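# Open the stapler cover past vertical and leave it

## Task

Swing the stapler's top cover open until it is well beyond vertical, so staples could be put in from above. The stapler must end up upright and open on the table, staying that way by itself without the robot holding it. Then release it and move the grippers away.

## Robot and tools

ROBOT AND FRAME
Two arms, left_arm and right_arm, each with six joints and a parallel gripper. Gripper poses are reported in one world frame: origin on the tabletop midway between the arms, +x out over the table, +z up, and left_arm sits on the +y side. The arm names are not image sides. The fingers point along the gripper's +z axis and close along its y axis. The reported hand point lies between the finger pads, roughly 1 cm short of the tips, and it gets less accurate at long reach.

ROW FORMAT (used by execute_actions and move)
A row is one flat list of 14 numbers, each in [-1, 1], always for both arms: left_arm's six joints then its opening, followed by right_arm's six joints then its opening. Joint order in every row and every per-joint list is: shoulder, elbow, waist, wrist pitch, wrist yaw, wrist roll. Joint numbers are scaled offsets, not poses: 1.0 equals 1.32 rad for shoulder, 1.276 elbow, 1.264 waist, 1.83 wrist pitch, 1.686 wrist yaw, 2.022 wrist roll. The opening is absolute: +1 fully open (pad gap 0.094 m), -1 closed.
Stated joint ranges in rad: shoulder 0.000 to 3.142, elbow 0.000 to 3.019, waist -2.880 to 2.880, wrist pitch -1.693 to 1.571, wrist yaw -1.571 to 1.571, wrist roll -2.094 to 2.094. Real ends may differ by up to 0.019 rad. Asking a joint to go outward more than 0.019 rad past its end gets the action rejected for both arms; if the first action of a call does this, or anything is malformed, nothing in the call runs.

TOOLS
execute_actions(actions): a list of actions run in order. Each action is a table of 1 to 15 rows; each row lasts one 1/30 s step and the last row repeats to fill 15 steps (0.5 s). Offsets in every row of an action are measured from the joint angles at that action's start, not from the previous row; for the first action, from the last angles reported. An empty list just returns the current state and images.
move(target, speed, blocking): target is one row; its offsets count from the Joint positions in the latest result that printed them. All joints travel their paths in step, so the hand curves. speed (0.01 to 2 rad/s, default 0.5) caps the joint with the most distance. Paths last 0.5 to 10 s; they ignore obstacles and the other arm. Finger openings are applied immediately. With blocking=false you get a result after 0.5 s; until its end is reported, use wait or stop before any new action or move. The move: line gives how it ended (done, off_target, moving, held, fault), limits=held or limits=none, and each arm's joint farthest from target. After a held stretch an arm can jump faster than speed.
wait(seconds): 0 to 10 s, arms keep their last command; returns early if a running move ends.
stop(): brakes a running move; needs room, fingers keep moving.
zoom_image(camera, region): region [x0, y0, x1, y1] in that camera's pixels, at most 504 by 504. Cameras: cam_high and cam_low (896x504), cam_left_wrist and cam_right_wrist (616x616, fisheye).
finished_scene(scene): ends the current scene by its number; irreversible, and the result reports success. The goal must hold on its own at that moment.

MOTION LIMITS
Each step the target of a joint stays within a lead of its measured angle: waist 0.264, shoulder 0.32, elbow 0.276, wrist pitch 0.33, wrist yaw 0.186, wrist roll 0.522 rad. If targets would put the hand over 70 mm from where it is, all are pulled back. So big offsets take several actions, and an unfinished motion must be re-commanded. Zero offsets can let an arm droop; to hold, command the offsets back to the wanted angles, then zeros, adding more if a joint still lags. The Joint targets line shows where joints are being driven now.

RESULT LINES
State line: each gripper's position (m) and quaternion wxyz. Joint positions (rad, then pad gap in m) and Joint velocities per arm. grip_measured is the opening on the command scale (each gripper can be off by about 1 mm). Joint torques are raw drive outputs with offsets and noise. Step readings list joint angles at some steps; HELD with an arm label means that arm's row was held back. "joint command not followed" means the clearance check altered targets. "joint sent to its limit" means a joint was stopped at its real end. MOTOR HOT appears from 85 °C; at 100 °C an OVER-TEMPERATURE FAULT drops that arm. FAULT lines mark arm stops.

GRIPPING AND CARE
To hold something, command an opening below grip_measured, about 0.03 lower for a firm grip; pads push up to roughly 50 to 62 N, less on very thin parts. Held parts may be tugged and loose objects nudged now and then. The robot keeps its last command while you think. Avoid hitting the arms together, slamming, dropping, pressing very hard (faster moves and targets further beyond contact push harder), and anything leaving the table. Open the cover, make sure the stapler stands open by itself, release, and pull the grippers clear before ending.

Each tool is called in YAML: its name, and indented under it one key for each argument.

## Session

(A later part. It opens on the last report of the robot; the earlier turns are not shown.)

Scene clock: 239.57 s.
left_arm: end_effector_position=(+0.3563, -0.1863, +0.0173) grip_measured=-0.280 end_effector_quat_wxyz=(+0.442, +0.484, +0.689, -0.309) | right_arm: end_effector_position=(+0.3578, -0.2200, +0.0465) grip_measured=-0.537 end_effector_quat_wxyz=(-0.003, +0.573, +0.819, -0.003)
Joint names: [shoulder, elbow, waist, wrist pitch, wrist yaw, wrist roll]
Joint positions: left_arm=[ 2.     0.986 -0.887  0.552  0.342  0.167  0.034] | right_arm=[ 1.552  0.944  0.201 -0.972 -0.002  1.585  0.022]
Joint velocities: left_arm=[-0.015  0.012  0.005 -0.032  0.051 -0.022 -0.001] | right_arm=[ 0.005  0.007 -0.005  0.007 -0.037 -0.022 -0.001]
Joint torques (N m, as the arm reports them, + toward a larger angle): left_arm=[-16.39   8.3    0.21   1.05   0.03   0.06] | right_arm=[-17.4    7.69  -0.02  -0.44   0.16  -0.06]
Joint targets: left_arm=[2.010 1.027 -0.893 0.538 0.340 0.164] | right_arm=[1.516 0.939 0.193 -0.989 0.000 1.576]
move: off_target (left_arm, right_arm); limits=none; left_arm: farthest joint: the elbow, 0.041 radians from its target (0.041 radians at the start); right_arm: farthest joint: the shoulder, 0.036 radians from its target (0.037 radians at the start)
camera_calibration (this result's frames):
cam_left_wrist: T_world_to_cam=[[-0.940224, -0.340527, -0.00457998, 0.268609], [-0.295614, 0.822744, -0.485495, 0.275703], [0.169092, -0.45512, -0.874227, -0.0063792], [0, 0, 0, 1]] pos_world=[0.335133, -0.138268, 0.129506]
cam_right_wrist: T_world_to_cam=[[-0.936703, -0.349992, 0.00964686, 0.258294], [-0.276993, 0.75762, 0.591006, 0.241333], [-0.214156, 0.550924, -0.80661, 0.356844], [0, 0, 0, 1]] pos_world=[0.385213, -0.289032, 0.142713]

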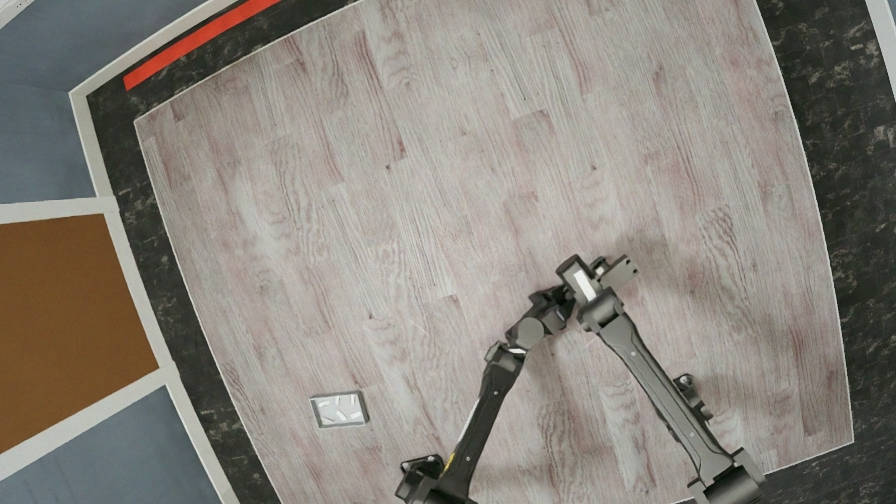

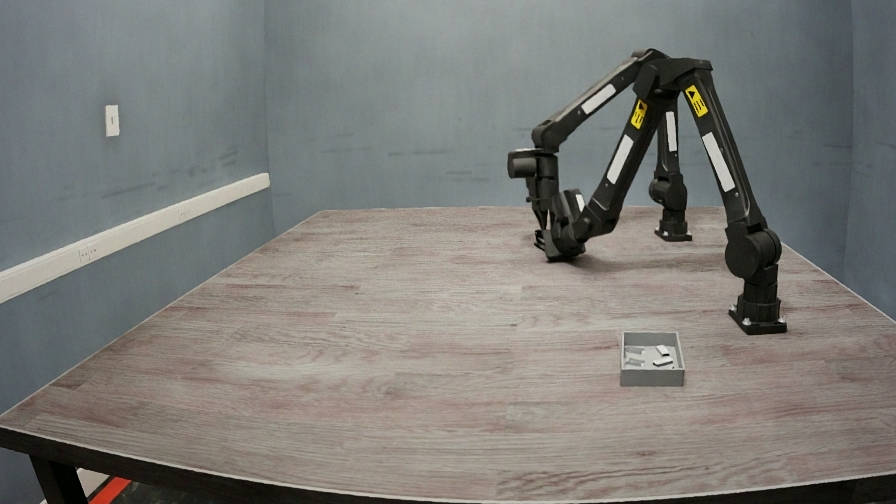

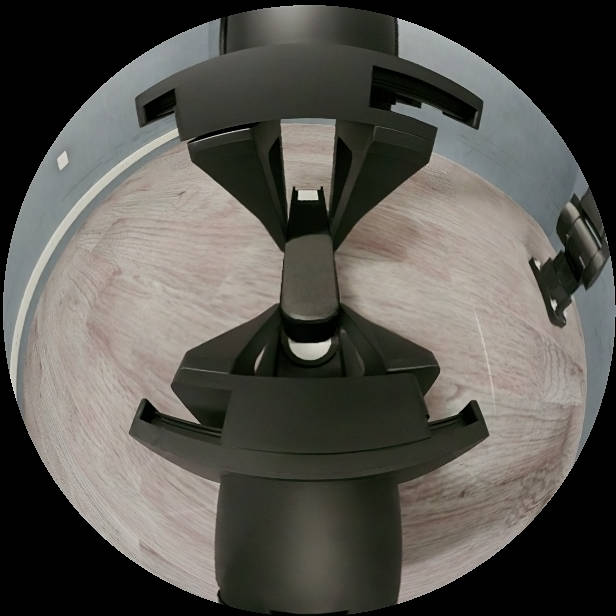

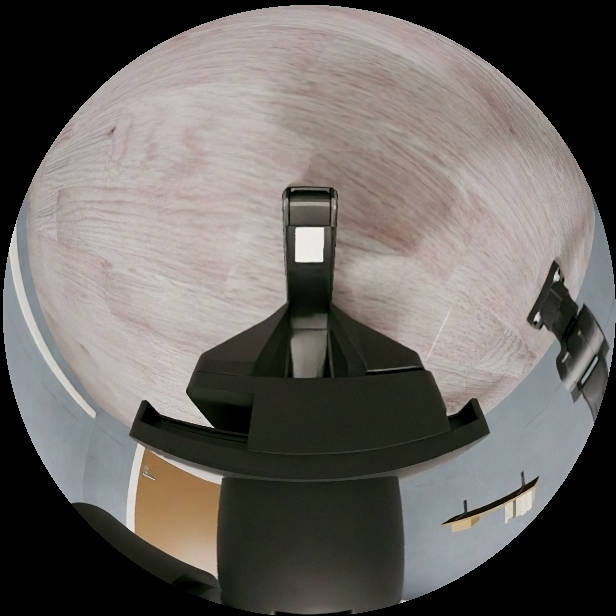

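execute_actions:
  actions:
    - [[0.0076,0.032,-0.0047,-0.0077,0,-0.0015,-0.32, 0,0,0,0,0,0,-0.04]]

move:
  target: [0,0,0,0,0,0,-0.32, -0.0373,0.0592,-0.1452,-0.0402,0,-0.0899,-0.04]
  speed: 0.3

Scene clock: 260.37 s.
left_arm: end_effector_position=(+0.3563, -0.1863, +0.0173) grip_measured=-0.280 end_effector_quat_wxyz=(+0.442, +0.484, +0.689, -0.309) | right_arm: end_effector_position=(+0.3578, -0.2200, +0.0465) grip_measured=-0.041 end_effector_quat_wxyz=(-0.003, +0.574, +0.819, -0.003)
Joint names: [shoulder, elbow, waist, wrist pitch, wrist yaw, wrist roll]
Joint positions: left_arm=[ 2.     0.986 -0.887  0.552  0.342  0.167  0.034] | right_arm=[ 1.552  0.944  0.201 -0.972 -0.002  1.585  0.045]
Joint velocities: left_arm=[-0.005  0.012  0.015  0.002 -0.037 -0.007 -0.   ] | right_arm=[-0.005  0.012 -0.005 -0.007 -0.066 -0.022 -0.   ]
Joint torques (N m, as the arm reports them, + toward a larger angle): left_arm=[-16.27   8.33   0.09   1.09   0.1    0.05] | right_arm=[-14.4    8.25   0.7    0.21   0.06   0.03]
Joint targets: left_arm=[2.010 1.027 -0.893 0.538 0.341 0.164] | right_arm=[1.552 0.944 0.201 -0.972 -0.002 1.585]
Step readings (joint positions):
0: left_arm=[2.000 0.986 -0.887 0.552 0.342 0.167] | right_arm=[1.552 0.944 0.201 -0.972 -0.002 1.585]
1: left_arm=[2.000 0.986 -0.887 0.552 0.342 0.167] | right_arm=[1.552 0.944 0.201 -0.972 -0.002 1.585]
2: left_arm=[2.000 0.986 -0.887 0.552 0.342 0.167] | right_arm=[1.552 0.944 0.201 -0.972 -0.002 1.585]
4: left_arm=[2.000 0.986 -0.887 0.552 0.342 0.167] | right_arm=[1.552 0.944 0.201 -0.972 -0.002 1.585]
8: left_arm=[2.000 0.986 -0.887 0.552 0.342 0.167] | right_arm=[1.552 0.944 0.201 -0.972 -0.002 1.585]
15: Joint positions above
camera_calibration (this result's frames):
cam_left_wrist: T_world_to_cam=[[-0.94034, -0.340206, -0.00442223, 0.268643], [-0.295394, 0.82279, -0.485551, 0.275644], [0.168826, -0.455277, -0.874197, -0.00630733], [0, 0, 0, 1]] pos_world=[0.335104, -0.138274, 0.129513]
cam_right_wrist: T_world_to_cam=[[-0.936836, -0.349635, 0.00964763, 0.258421], [-0.276704, 0.757727, 0.591003, 0.241254], [-0.213946, 0.551003, -0.806612, 0.356786], [0, 0, 0, 1]] pos_world=[0.385187, -0.289042, 0.142713]

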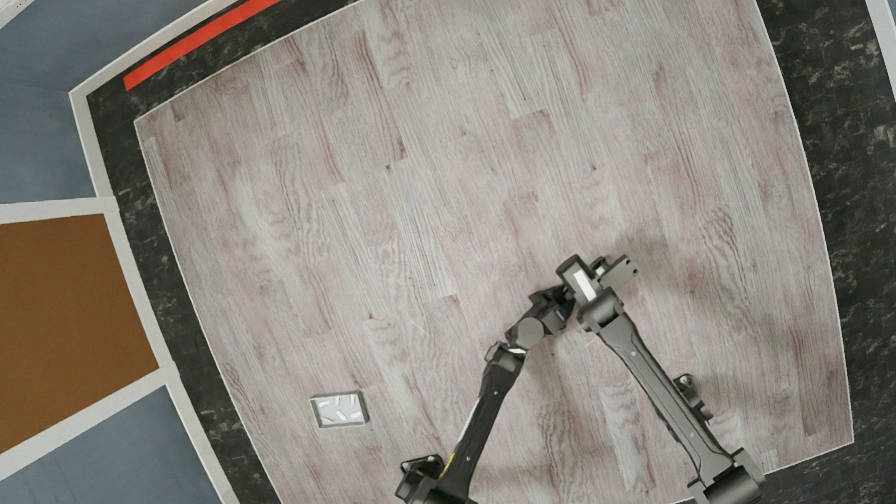

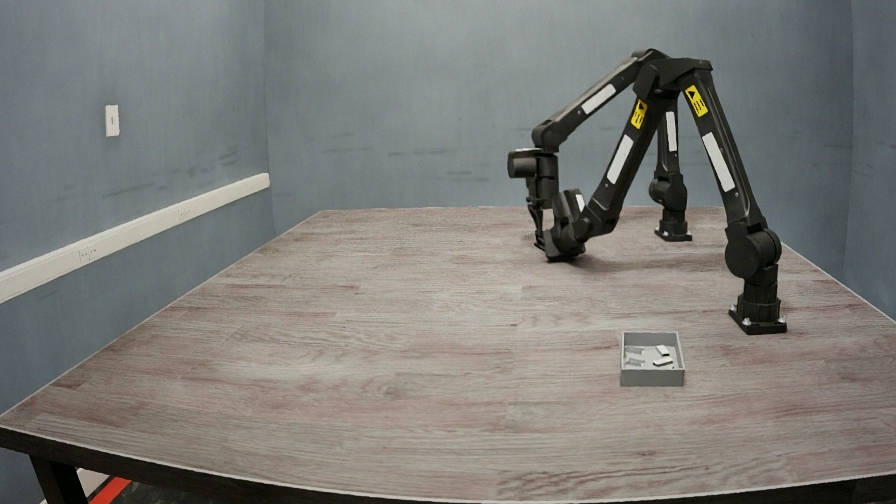

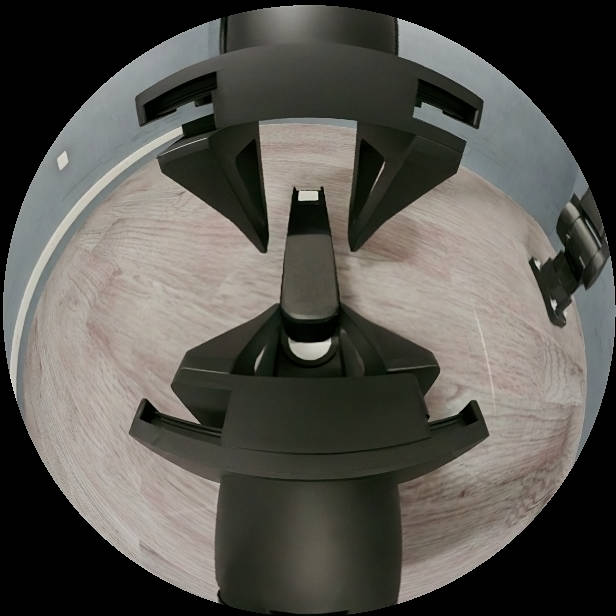

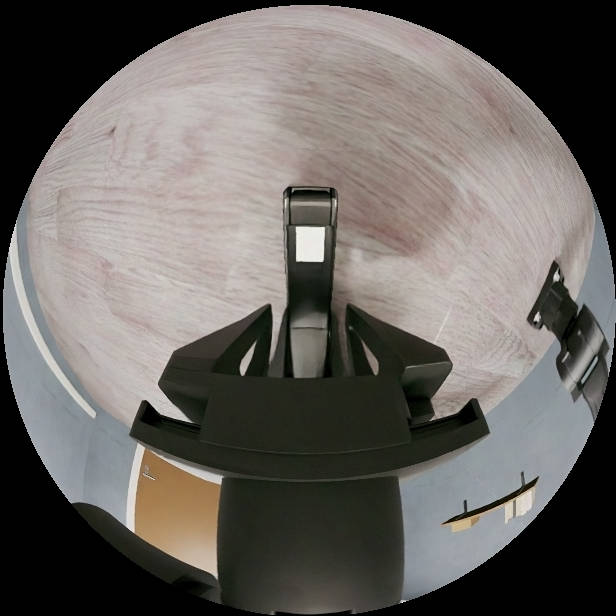

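Scene clock: 261.67 s.
left_arm: end_effector_position=(+0.3563, -0.1863, +0.0173) grip_measured=-0.280 end_effector_quat_wxyz=(+0.442, +0.484, +0.689, -0.309) | right_arm: end_effector_position=(+0.3805, -0.2885, +0.0729) grip_measured=-0.041 end_effector_quat_wxyz=(-0.000, +0.578, +0.816, +0.001)
Joint names: [shoulder, elbow, waist, wrist pitch, wrist yaw, wrist roll]
Joint positions: left_arm=[ 2.     0.986 -0.887  0.552  0.342  0.167  0.034] | right_arm=[ 1.513  0.982  0.019 -1.038 -0.002  1.413  0.045]
Joint velocities: left_arm=[-0.015  0.007 -0.005  0.017 -0.037 -0.007  0.   ] | right_arm=[-0.015 -0.007  0.005  0.007  0.007  0.007  0.   ]
Joint torques (N m, as the arm reports them, + toward a larger angle): left_arm=[-17.52   5.35   0.52   1.58   0.14   0.09] | right_arm=[-14.96  11.97   0.6   -0.04   0.06  -0.05]
Joint targets: left_arm=[2.000 0.986 -0.887 0.552 0.342 0.167] | right_arm=[1.502 1.020 0.018 -1.046 -0.002 1.403]
move: off_target (right_arm); limits=none; left_arm: farthest joint: the waist, 0.000 radians from its target (0.000 radians at the start); right_arm: farthest joint: the elbow, 0.038 radians from its target (0.075 radians at the start)
camera_calibration (this result's frames):
cam_left_wrist: T_world_to_cam=[[-0.94034, -0.340206, -0.00442223, 0.268643], [-0.295394, 0.82279, -0.485551, 0.275644], [0.168826, -0.455277, -0.874197, -0.00630733], [0, 0, 0, 1]] pos_world=[0.335104, -0.138274, 0.129513]
cam_right_wrist: T_world_to_cam=[[-0.940301, -0.340342, -0.000989435, 0.260272], [-0.275122, 0.758394, 0.590886, 0.283373], [-0.200353, 0.555883, -0.806754, 0.416955], [0, 0, 0, 1]] pos_world=[0.406235, -0.358105, 0.169197]

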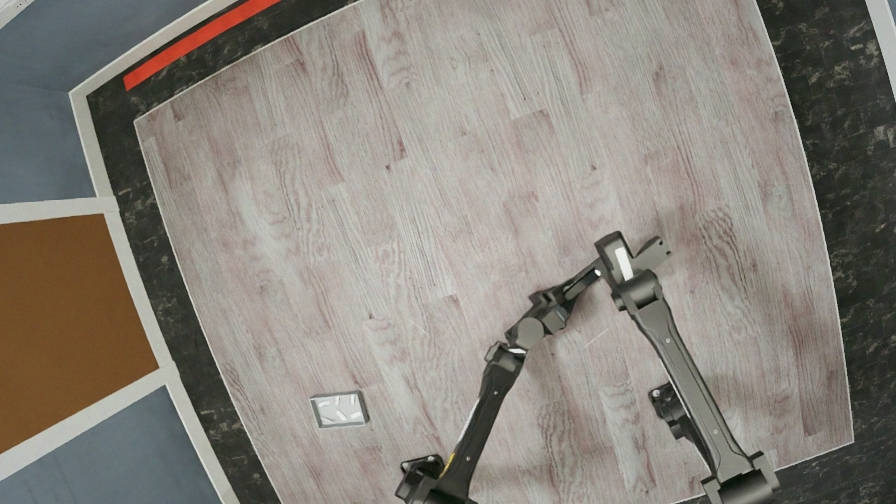

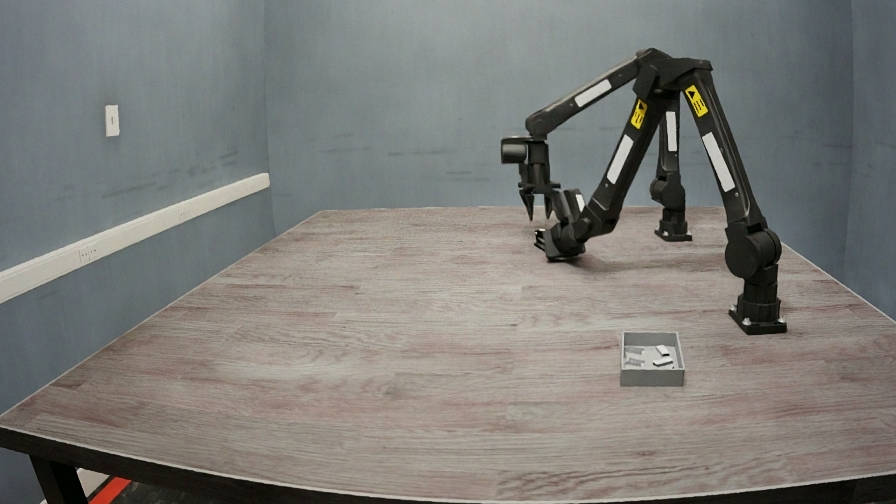

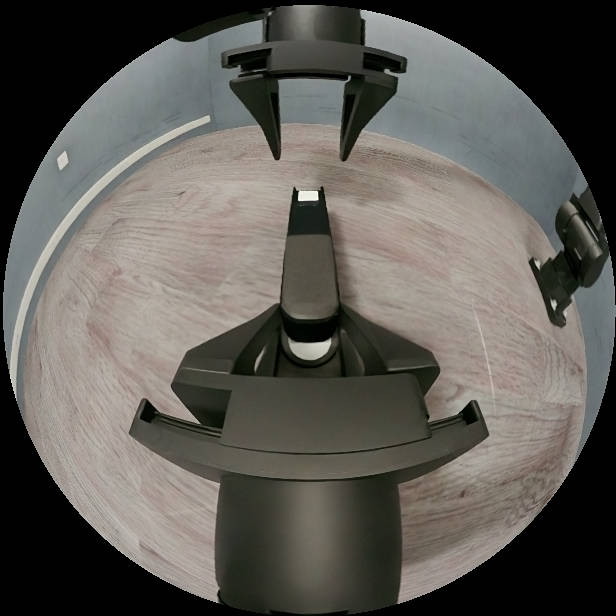

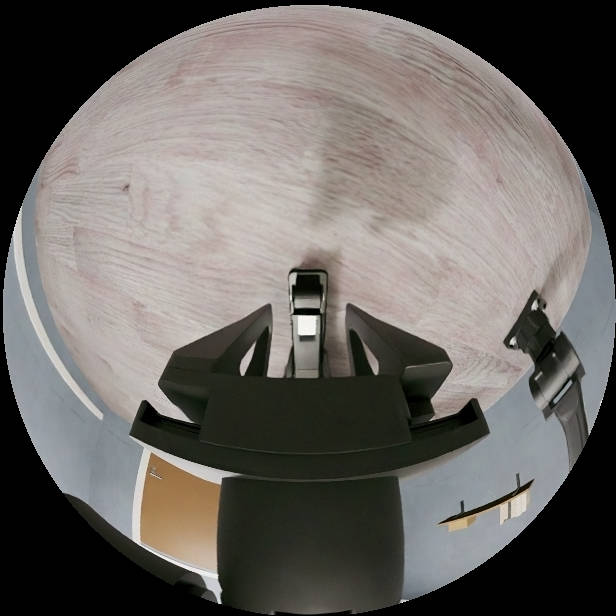

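zoom_image:
  camera: "cam_right_wrist"
  region: [250, 250, 370, 380]

Region (250, 250, 370, 380) of cam_right_wrist's 616x616 image, scaled by 3.877, with more detail than that image has; it fills the left 465 columns of this view, and the rest is white.

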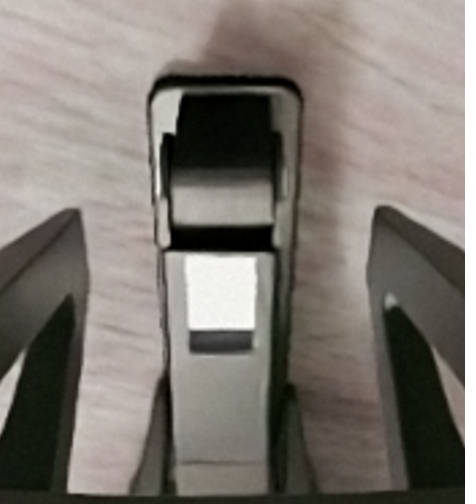

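move:
  target: [0,0,0,0,0,0,-0.32, 0.0261,-0.0113,0.0623,0.0148,0,0.0354,-1]
  speed: 0.2

Scene clock: 276.20 s.
left_arm: end_effector_position=(+0.3563, -0.1863, +0.0173) grip_measured=-0.280 end_effector_quat_wxyz=(+0.442, +0.484, +0.689, -0.309) | right_arm: end_effector_position=(+0.3748, -0.2591, +0.0681) grip_measured=-0.996 end_effector_quat_wxyz=(+0.001, +0.572, +0.820, +0.003)
Joint names: [shoulder, elbow, waist, wrist pitch, wrist yaw, wrist roll]
Joint positions: left_arm=[ 2.     0.986 -0.887  0.552  0.342  0.167  0.034] | right_arm=[ 1.52   0.974  0.094 -1.019 -0.002  1.475  0.   ]
Joint velocities: left_arm=[-0.015 -0.012  0.015 -0.007 -0.007 -0.037 -0.   ] | right_arm=[-0.005 -0.012 -0.015  0.002  0.022  0.037  0.   ]
Joint torques (N m, as the arm reports them, + toward a larger angle): left_arm=[-17.5    5.33   0.56   1.53   0.14   0.07] | right_arm=[-11.43   7.93   0.94   0.57   0.07   0.12]
Joint targets: left_arm=[2.000 0.986 -0.887 0.552 0.342 0.167] | right_arm=[1.548 0.967 0.098 -1.010 -0.002 1.484]
move: off_target (right_arm); limits=none; left_arm: farthest joint: the waist, 0.000 radians from its target (0.000 radians at the start); right_arm: farthest joint: the shoulder, 0.028 radians from its target (0.034 radians at the start)
camera_calibration (this result's frames):
cam_left_wrist: T_world_to_cam=[[-0.94034, -0.340206, -0.00442223, 0.268643], [-0.295394, 0.82279, -0.485551, 0.275644], [0.168826, -0.455277, -0.874197, -0.00630733], [0, 0, 0, 1]] pos_world=[0.335104, -0.138274, 0.129513]
cam_right_wrist: T_world_to_cam=[[-0.935794, -0.352505, -0.00542548, 0.260329], [-0.287467, 0.754049, 0.59057, 0.265896], [-0.204088, 0.554211, -0.806968, 0.396614], [0, 0, 0, 1]] pos_world=[0.400995, -0.328539, 0.164437]

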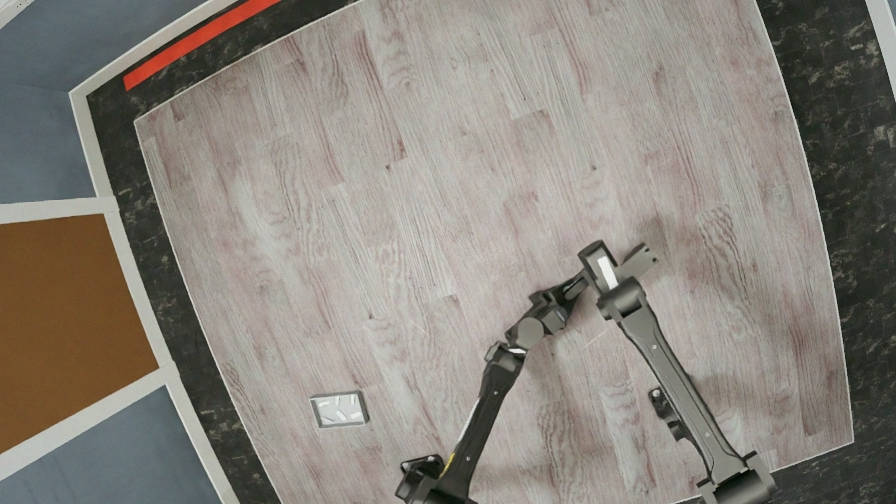

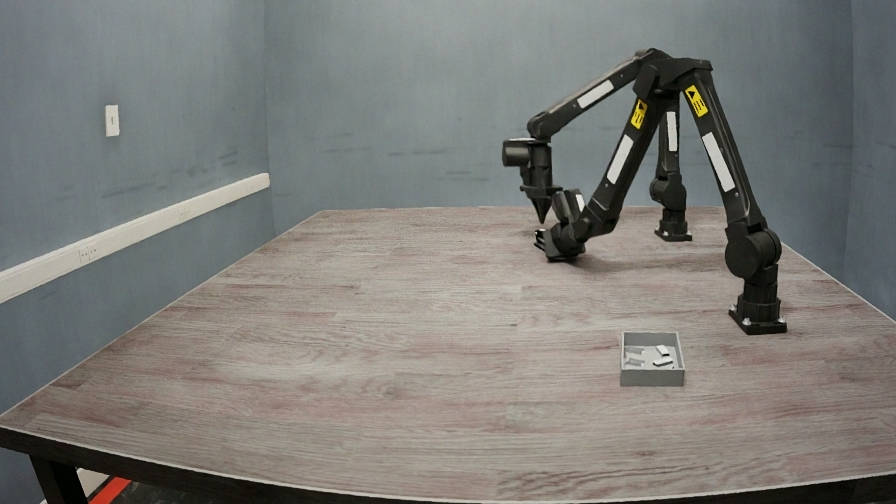

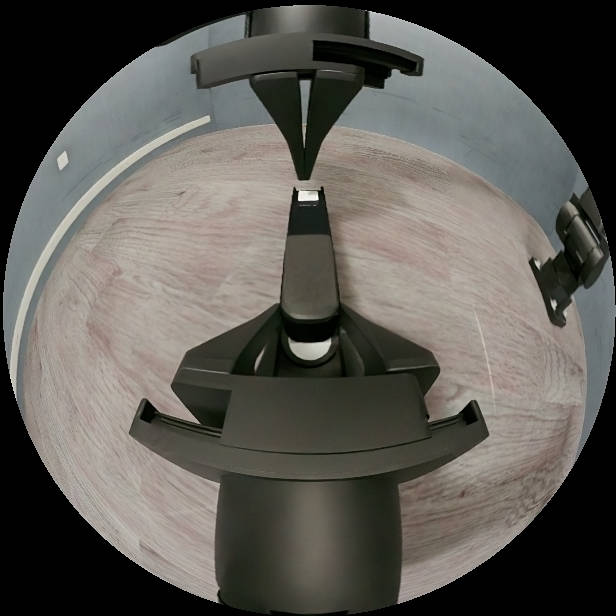

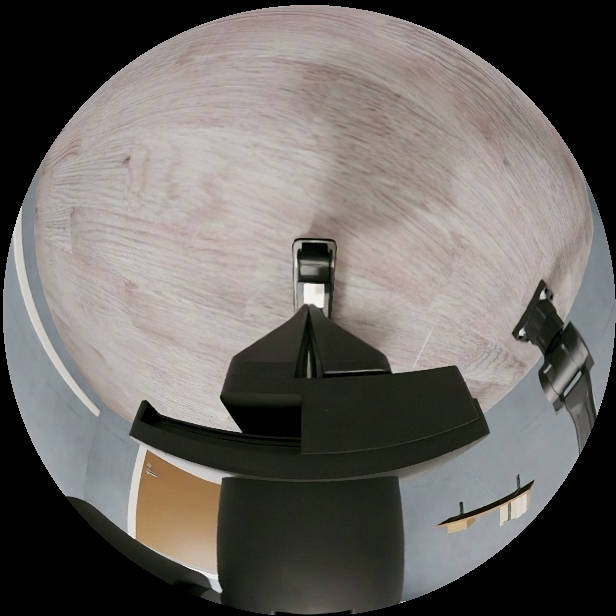

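move:
  target: [0,0,0,0,0,0,-0.32, 0.0545,-0.0055,-0.0103,0.0115,0,0.0045,-1]
  speed: 0.05

Scene clock: 282.33 s.
left_arm: end_effector_position=(+0.3563, -0.1863, +0.0173) grip_measured=-0.280 end_effector_quat_wxyz=(+0.442, +0.484, +0.689, -0.309) | right_arm: end_effector_position=(+0.3754, -0.2602, +0.0527) grip_measured=-0.996 end_effector_quat_wxyz=(-0.008, +0.574, +0.819, -0.008)
Joint names: [shoulder, elbow, waist, wrist pitch, wrist yaw, wrist roll]
Joint positions: left_arm=[ 2.     0.986 -0.887  0.552  0.342  0.167  0.034] | right_arm=[ 1.56   0.974  0.091 -1.007 -0.002  1.475  0.   ]
Joint velocities: left_arm=[-0.005  0.002 -0.005 -0.012  0.037  0.007  0.   ] | right_arm=[-0.005 -0.002 -0.015  0.012  0.066  0.007 -0.001]
Joint torques (N m, as the arm reports them, + toward a larger angle): left_arm=[-17.54   5.36   0.69   1.57   0.16   0.08] | right_arm=[-11.85   7.64  -0.2    0.43   0.06   0.13]
Joint targets: left_arm=[2.000 0.986 -0.887 0.552 0.342 0.167] | right_arm=[1.592 0.967 0.082 -0.998 -0.002 1.484]
move: off_target (right_arm); limits=none; left_arm: farthest joint: the waist, 0.000 radians from its target (0.000 radians at the start); right_arm: farthest joint: the shoulder, 0.032 radians from its target (0.072 radians at the start)
camera_calibration (this result's frames):
cam_left_wrist: T_world_to_cam=[[-0.94034, -0.340206, -0.00442223, 0.268643], [-0.295394, 0.82279, -0.485551, 0.275644], [0.168826, -0.455277, -0.874197, -0.00630733], [0, 0, 0, 1]] pos_world=[0.335104, -0.138274, 0.129513]
cam_right_wrist: T_world_to_cam=[[-0.936763, -0.349229, 0.0226507, 0.260085], [-0.268705, 0.759214, 0.592784, 0.270167], [-0.224214, 0.549212, -0.805043, 0.391072], [0, 0, 0, 1]] pos_world=[0.403917, -0.329066, 0.148788]

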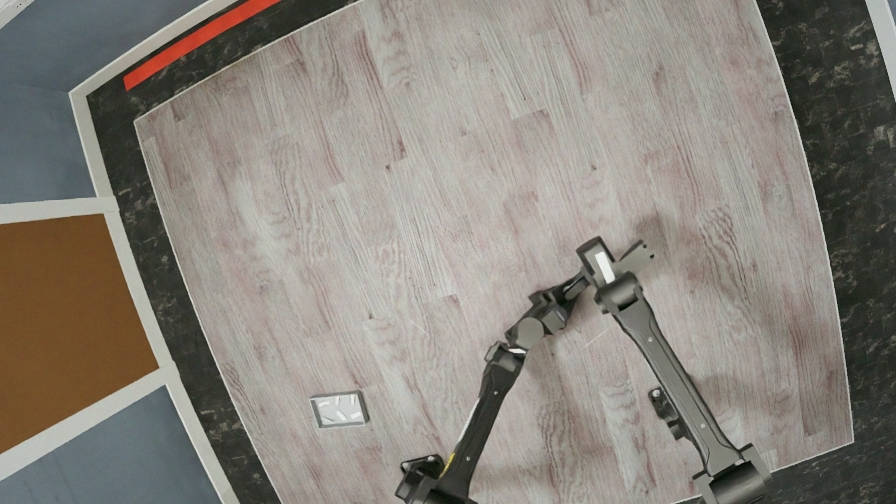

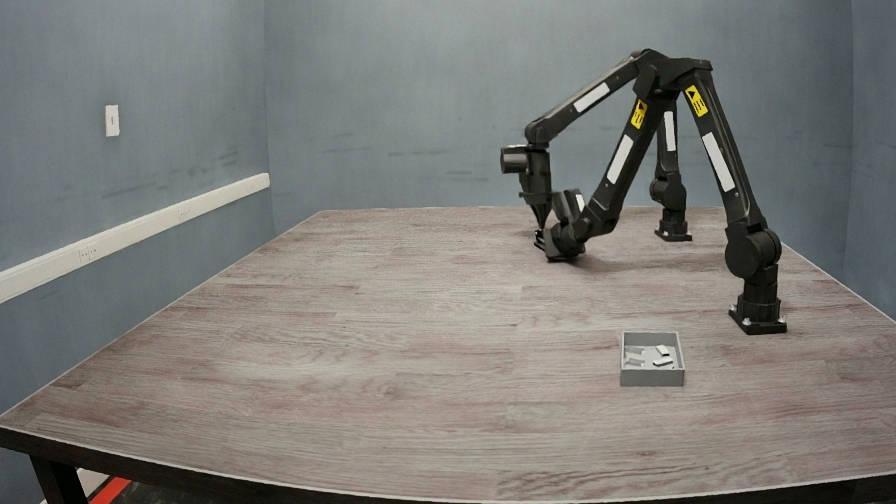

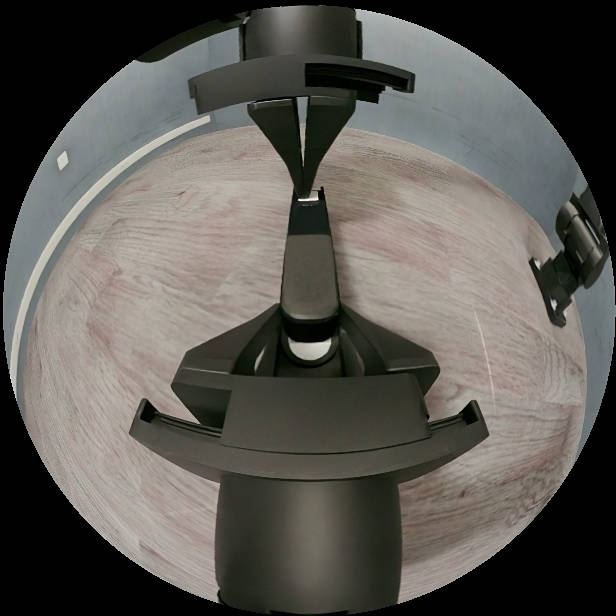

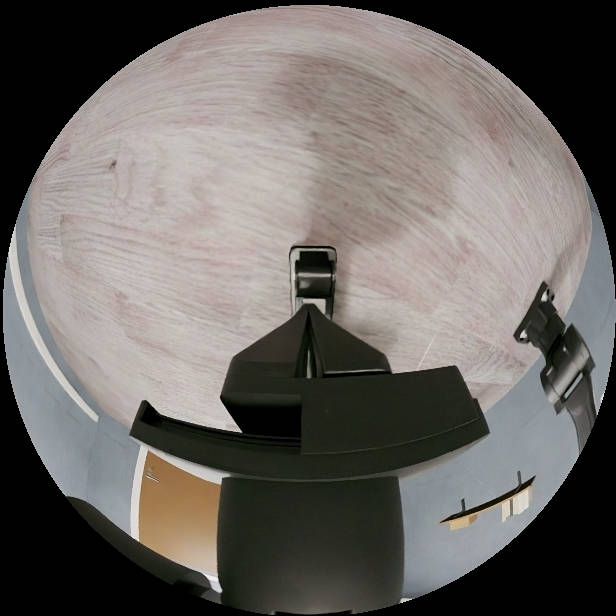

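zoom_image:
  camera: "cam_left_wrist"
  region: [260, 150, 360, 250]

zoom_image:
  camera: "cam_right_wrist"
  region: [260, 230, 360, 330]

Region (260, 150, 360, 250) of cam_left_wrist's 616x616 image, scaled by 5.040, with more detail than that image has.

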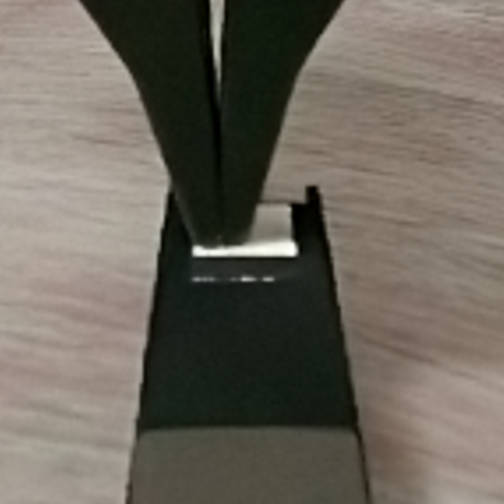

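Region (260, 230, 360, 330) of cam_right_wrist's 616x616 image, scaled by 5.040, with more detail than that image has.

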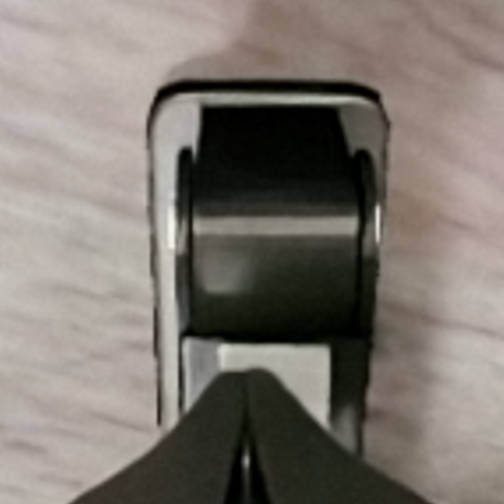

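move:
  target: [0,0,0,0,0,0,-0.32, 0.047,-0.0055,-0.005,0.0049,0,0.0045,-1]
  speed: 0.05

Scene clock: 287.30 s.
left_arm: end_effector_position=(+0.3563, -0.1863, +0.0173) grip_measured=-0.280 end_effector_quat_wxyz=(+0.442, +0.484, +0.689, -0.309) | right_arm: end_effector_position=(+0.3752, -0.2603, +0.0522) grip_measured=-0.996 end_effector_quat_wxyz=(-0.009, +0.574, +0.819, -0.008)
Joint names: [shoulder, elbow, waist, wrist pitch, wrist yaw, wrist roll]
Joint positions: left_arm=[ 2.     0.986 -0.887  0.552  0.342  0.167  0.034] | right_arm=[ 1.562  0.974  0.091 -1.007 -0.002  1.475  0.   ]
Joint velocities: left_arm=[ 0.005  0.012 -0.015 -0.017 -0.081  0.022  0.   ] | right_arm=[-0.005 -0.002 -0.015  0.007  0.081 -0.007  0.001]
Joint torques (N m, as the arm reports them, + toward a larger angle): left_arm=[-17.43   5.35   0.58   1.54   0.13   0.08] | right_arm=[-9.22  7.62  0.15  0.53  0.07  0.14]
Joint targets: left_arm=[2.000 0.986 -0.887 0.552 0.342 0.167] | right_arm=[1.622 0.967 0.085 -0.998 -0.002 1.484]
move: off_target (right_arm); limits=none; left_arm: farthest joint: the waist, 0.000 radians from its target (0.000 radians at the start); right_arm: farthest joint: the shoulder, 0.060 radians from its target (0.062 radians at the start)
camera_calibration (this result's frames):
cam_left_wrist: T_world_to_cam=[[-0.94034, -0.340206, -0.00442223, 0.268643], [-0.295394, 0.82279, -0.485551, 0.275644], [0.168826, -0.455277, -0.874197, -0.00630733], [0, 0, 0, 1]] pos_world=[0.335104, -0.138274, 0.129513]
cam_right_wrist: T_world_to_cam=[[-0.936729, -0.34922, 0.024168, 0.25989], [-0.267829, 0.75944, 0.59289, 0.270224], [-0.225403, 0.548904, -0.804921, 0.39096], [0, 0, 0, 1]] pos_world=[0.403944, -0.32906, 0.148198]

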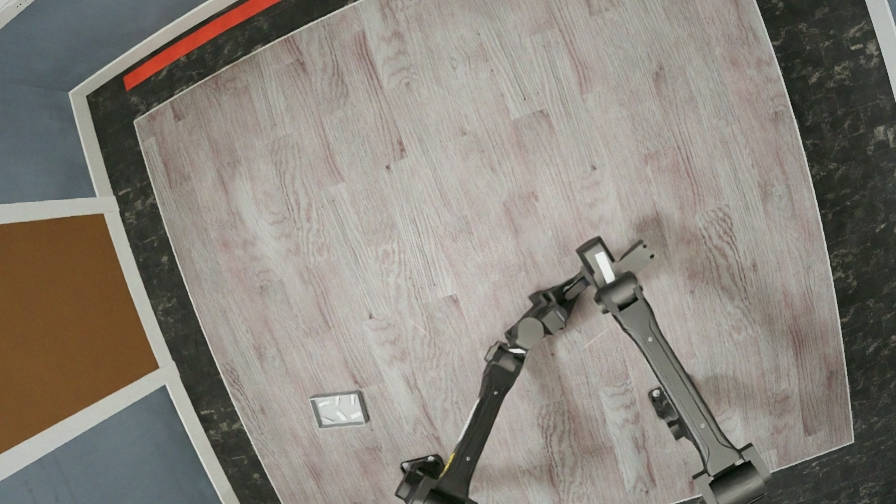

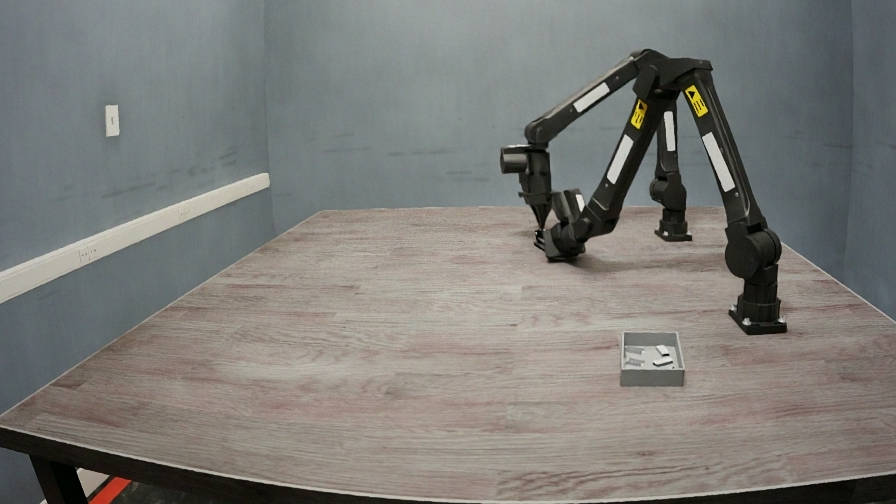

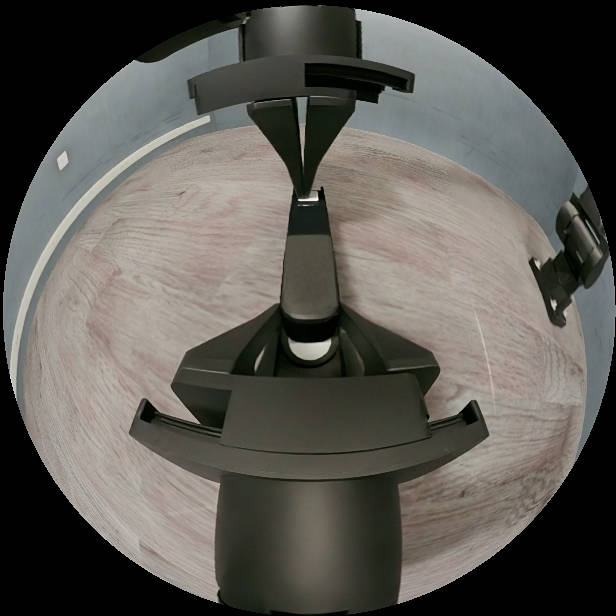

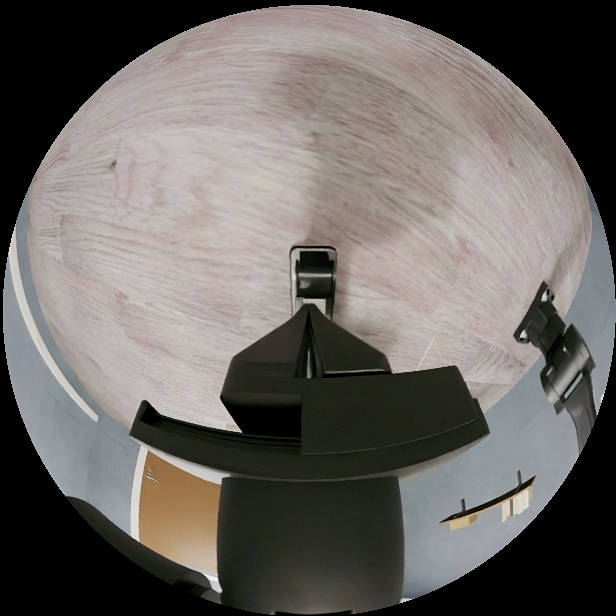

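move:
  target: [0,0,0,0,0,0,-0.32, 0.0455,-0.0055,0.0277,0.0049,0,0.0045,-1]
  speed: 0.04

Scene clock: 300.50 s.
left_arm: end_effector_position=(+0.3563, -0.1863, +0.0173) grip_measured=-0.280 end_effector_quat_wxyz=(+0.442, +0.484, +0.689, -0.309) | right_arm: end_effector_position=(+0.3738, -0.2545, +0.0526) grip_measured=-0.996 end_effector_quat_wxyz=(-0.007, +0.567, +0.824, -0.009)
Joint names: [shoulder, elbow, waist, wrist pitch, wrist yaw, wrist roll]
Joint positions: left_arm=[ 2.     0.986 -0.887  0.552  0.342  0.167  0.034] | right_arm=[ 1.561  0.974  0.108 -1.007  0.001  1.476  0.   ]
Joint velocities: left_arm=[ 0.005 -0.017 -0.005  0.002 -0.022 -0.022  0.   ] | right_arm=[-0.005  0.002 -0.015 -0.002  0.051 -0.022  0.   ]
Joint torques (N m, as the arm reports them, + toward a larger angle): left_arm=[-17.31   5.39   0.61   1.55   0.14   0.06] | right_arm=[-9.2   7.64  2.17  0.52 -0.08  0.14]
Joint targets: left_arm=[2.000 0.986 -0.887 0.552 0.342 0.167] | right_arm=[1.622 0.967 0.126 -0.998 -0.002 1.485]
move: off_target (right_arm); limits=none; left_arm: farthest joint: the waist, 0.000 radians from its target (0.000 radians at the start); right_arm: farthest joint: the shoulder, 0.061 radians from its target (0.060 radians at the start)
camera_calibration (this result's frames):
cam_left_wrist: T_world_to_cam=[[-0.94034, -0.340206, -0.00442223, 0.268643], [-0.295394, 0.82279, -0.485551, 0.275644], [0.168826, -0.455277, -0.874197, -0.00630733], [0, 0, 0, 1]] pos_world=[0.335104, -0.138274, 0.129513]
cam_right_wrist: T_world_to_cam=[[-0.931032, -0.364186, 0.0233856, 0.254645], [-0.281216, 0.756811, 0.590046, 0.269687], [-0.232585, 0.542776, -0.807031, 0.389052], [0, 0, 0, 1]] pos_world=[0.403411, -0.322532, 0.148894]

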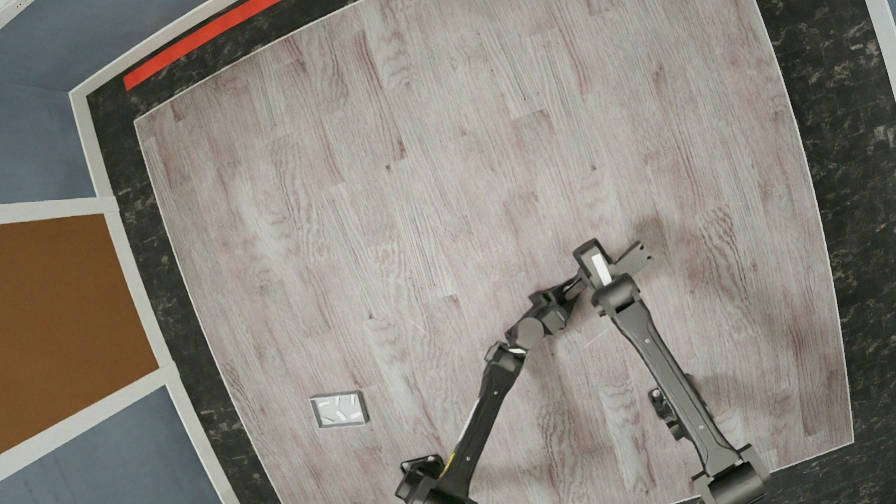

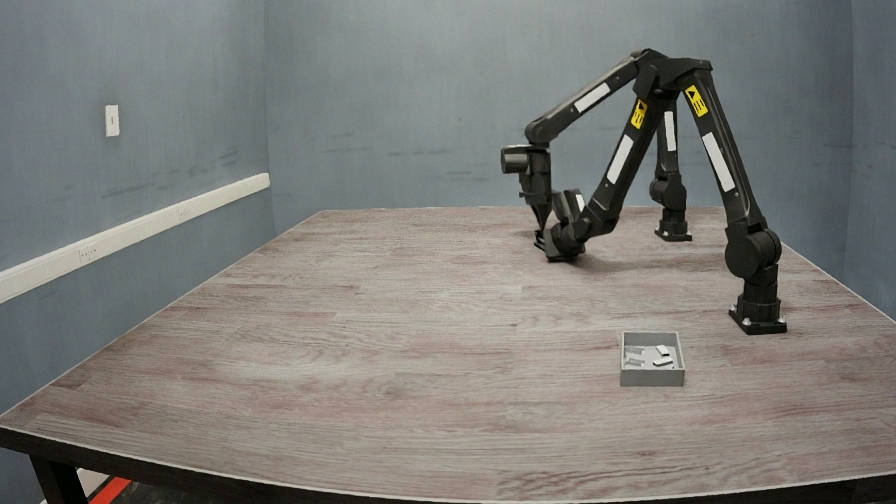

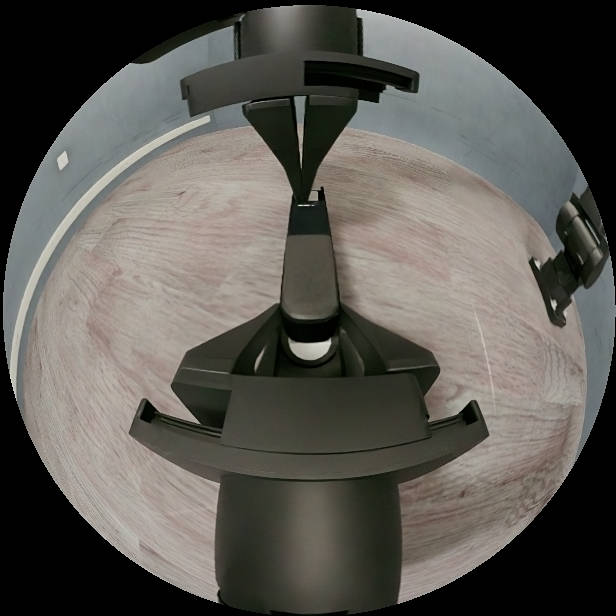

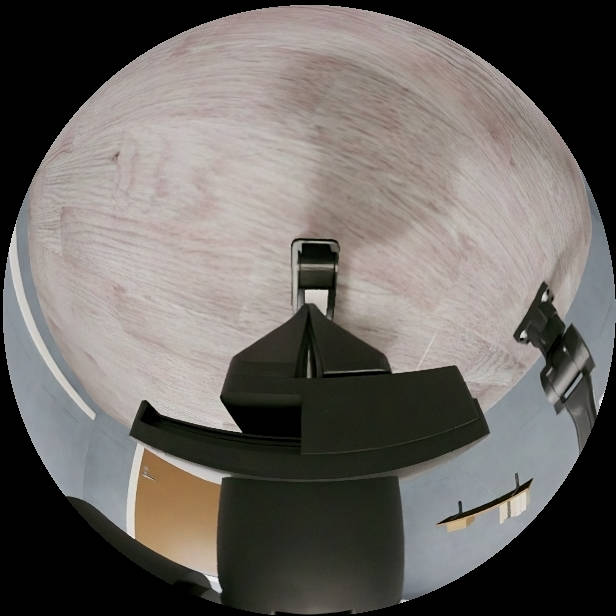

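zoom_image:
  camera: "cam_right_wrist"
  region: [260, 230, 360, 330]

zoom_image:
  camera: "cam_left_wrist"
  region: [260, 150, 360, 250]

Region (260, 230, 360, 330) of cam_right_wrist's 616x616 image, scaled by 5.040, with more detail than that image has.

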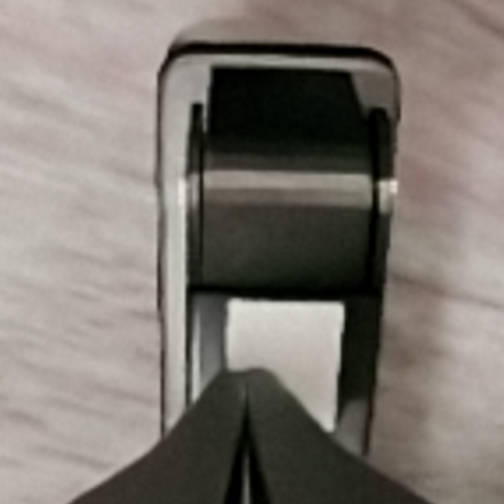

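Region (260, 150, 360, 250) of cam_left_wrist's 616x616 image, scaled by 5.040, with more detail than that image has.

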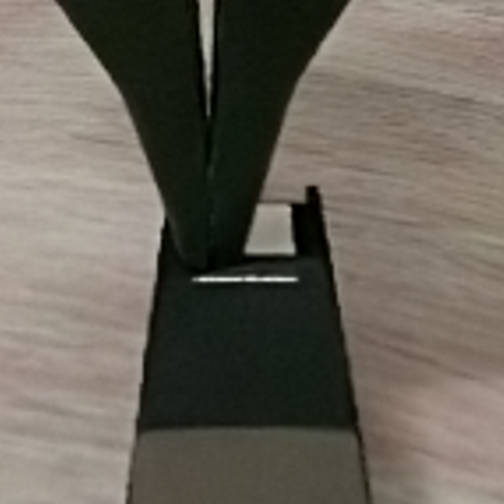

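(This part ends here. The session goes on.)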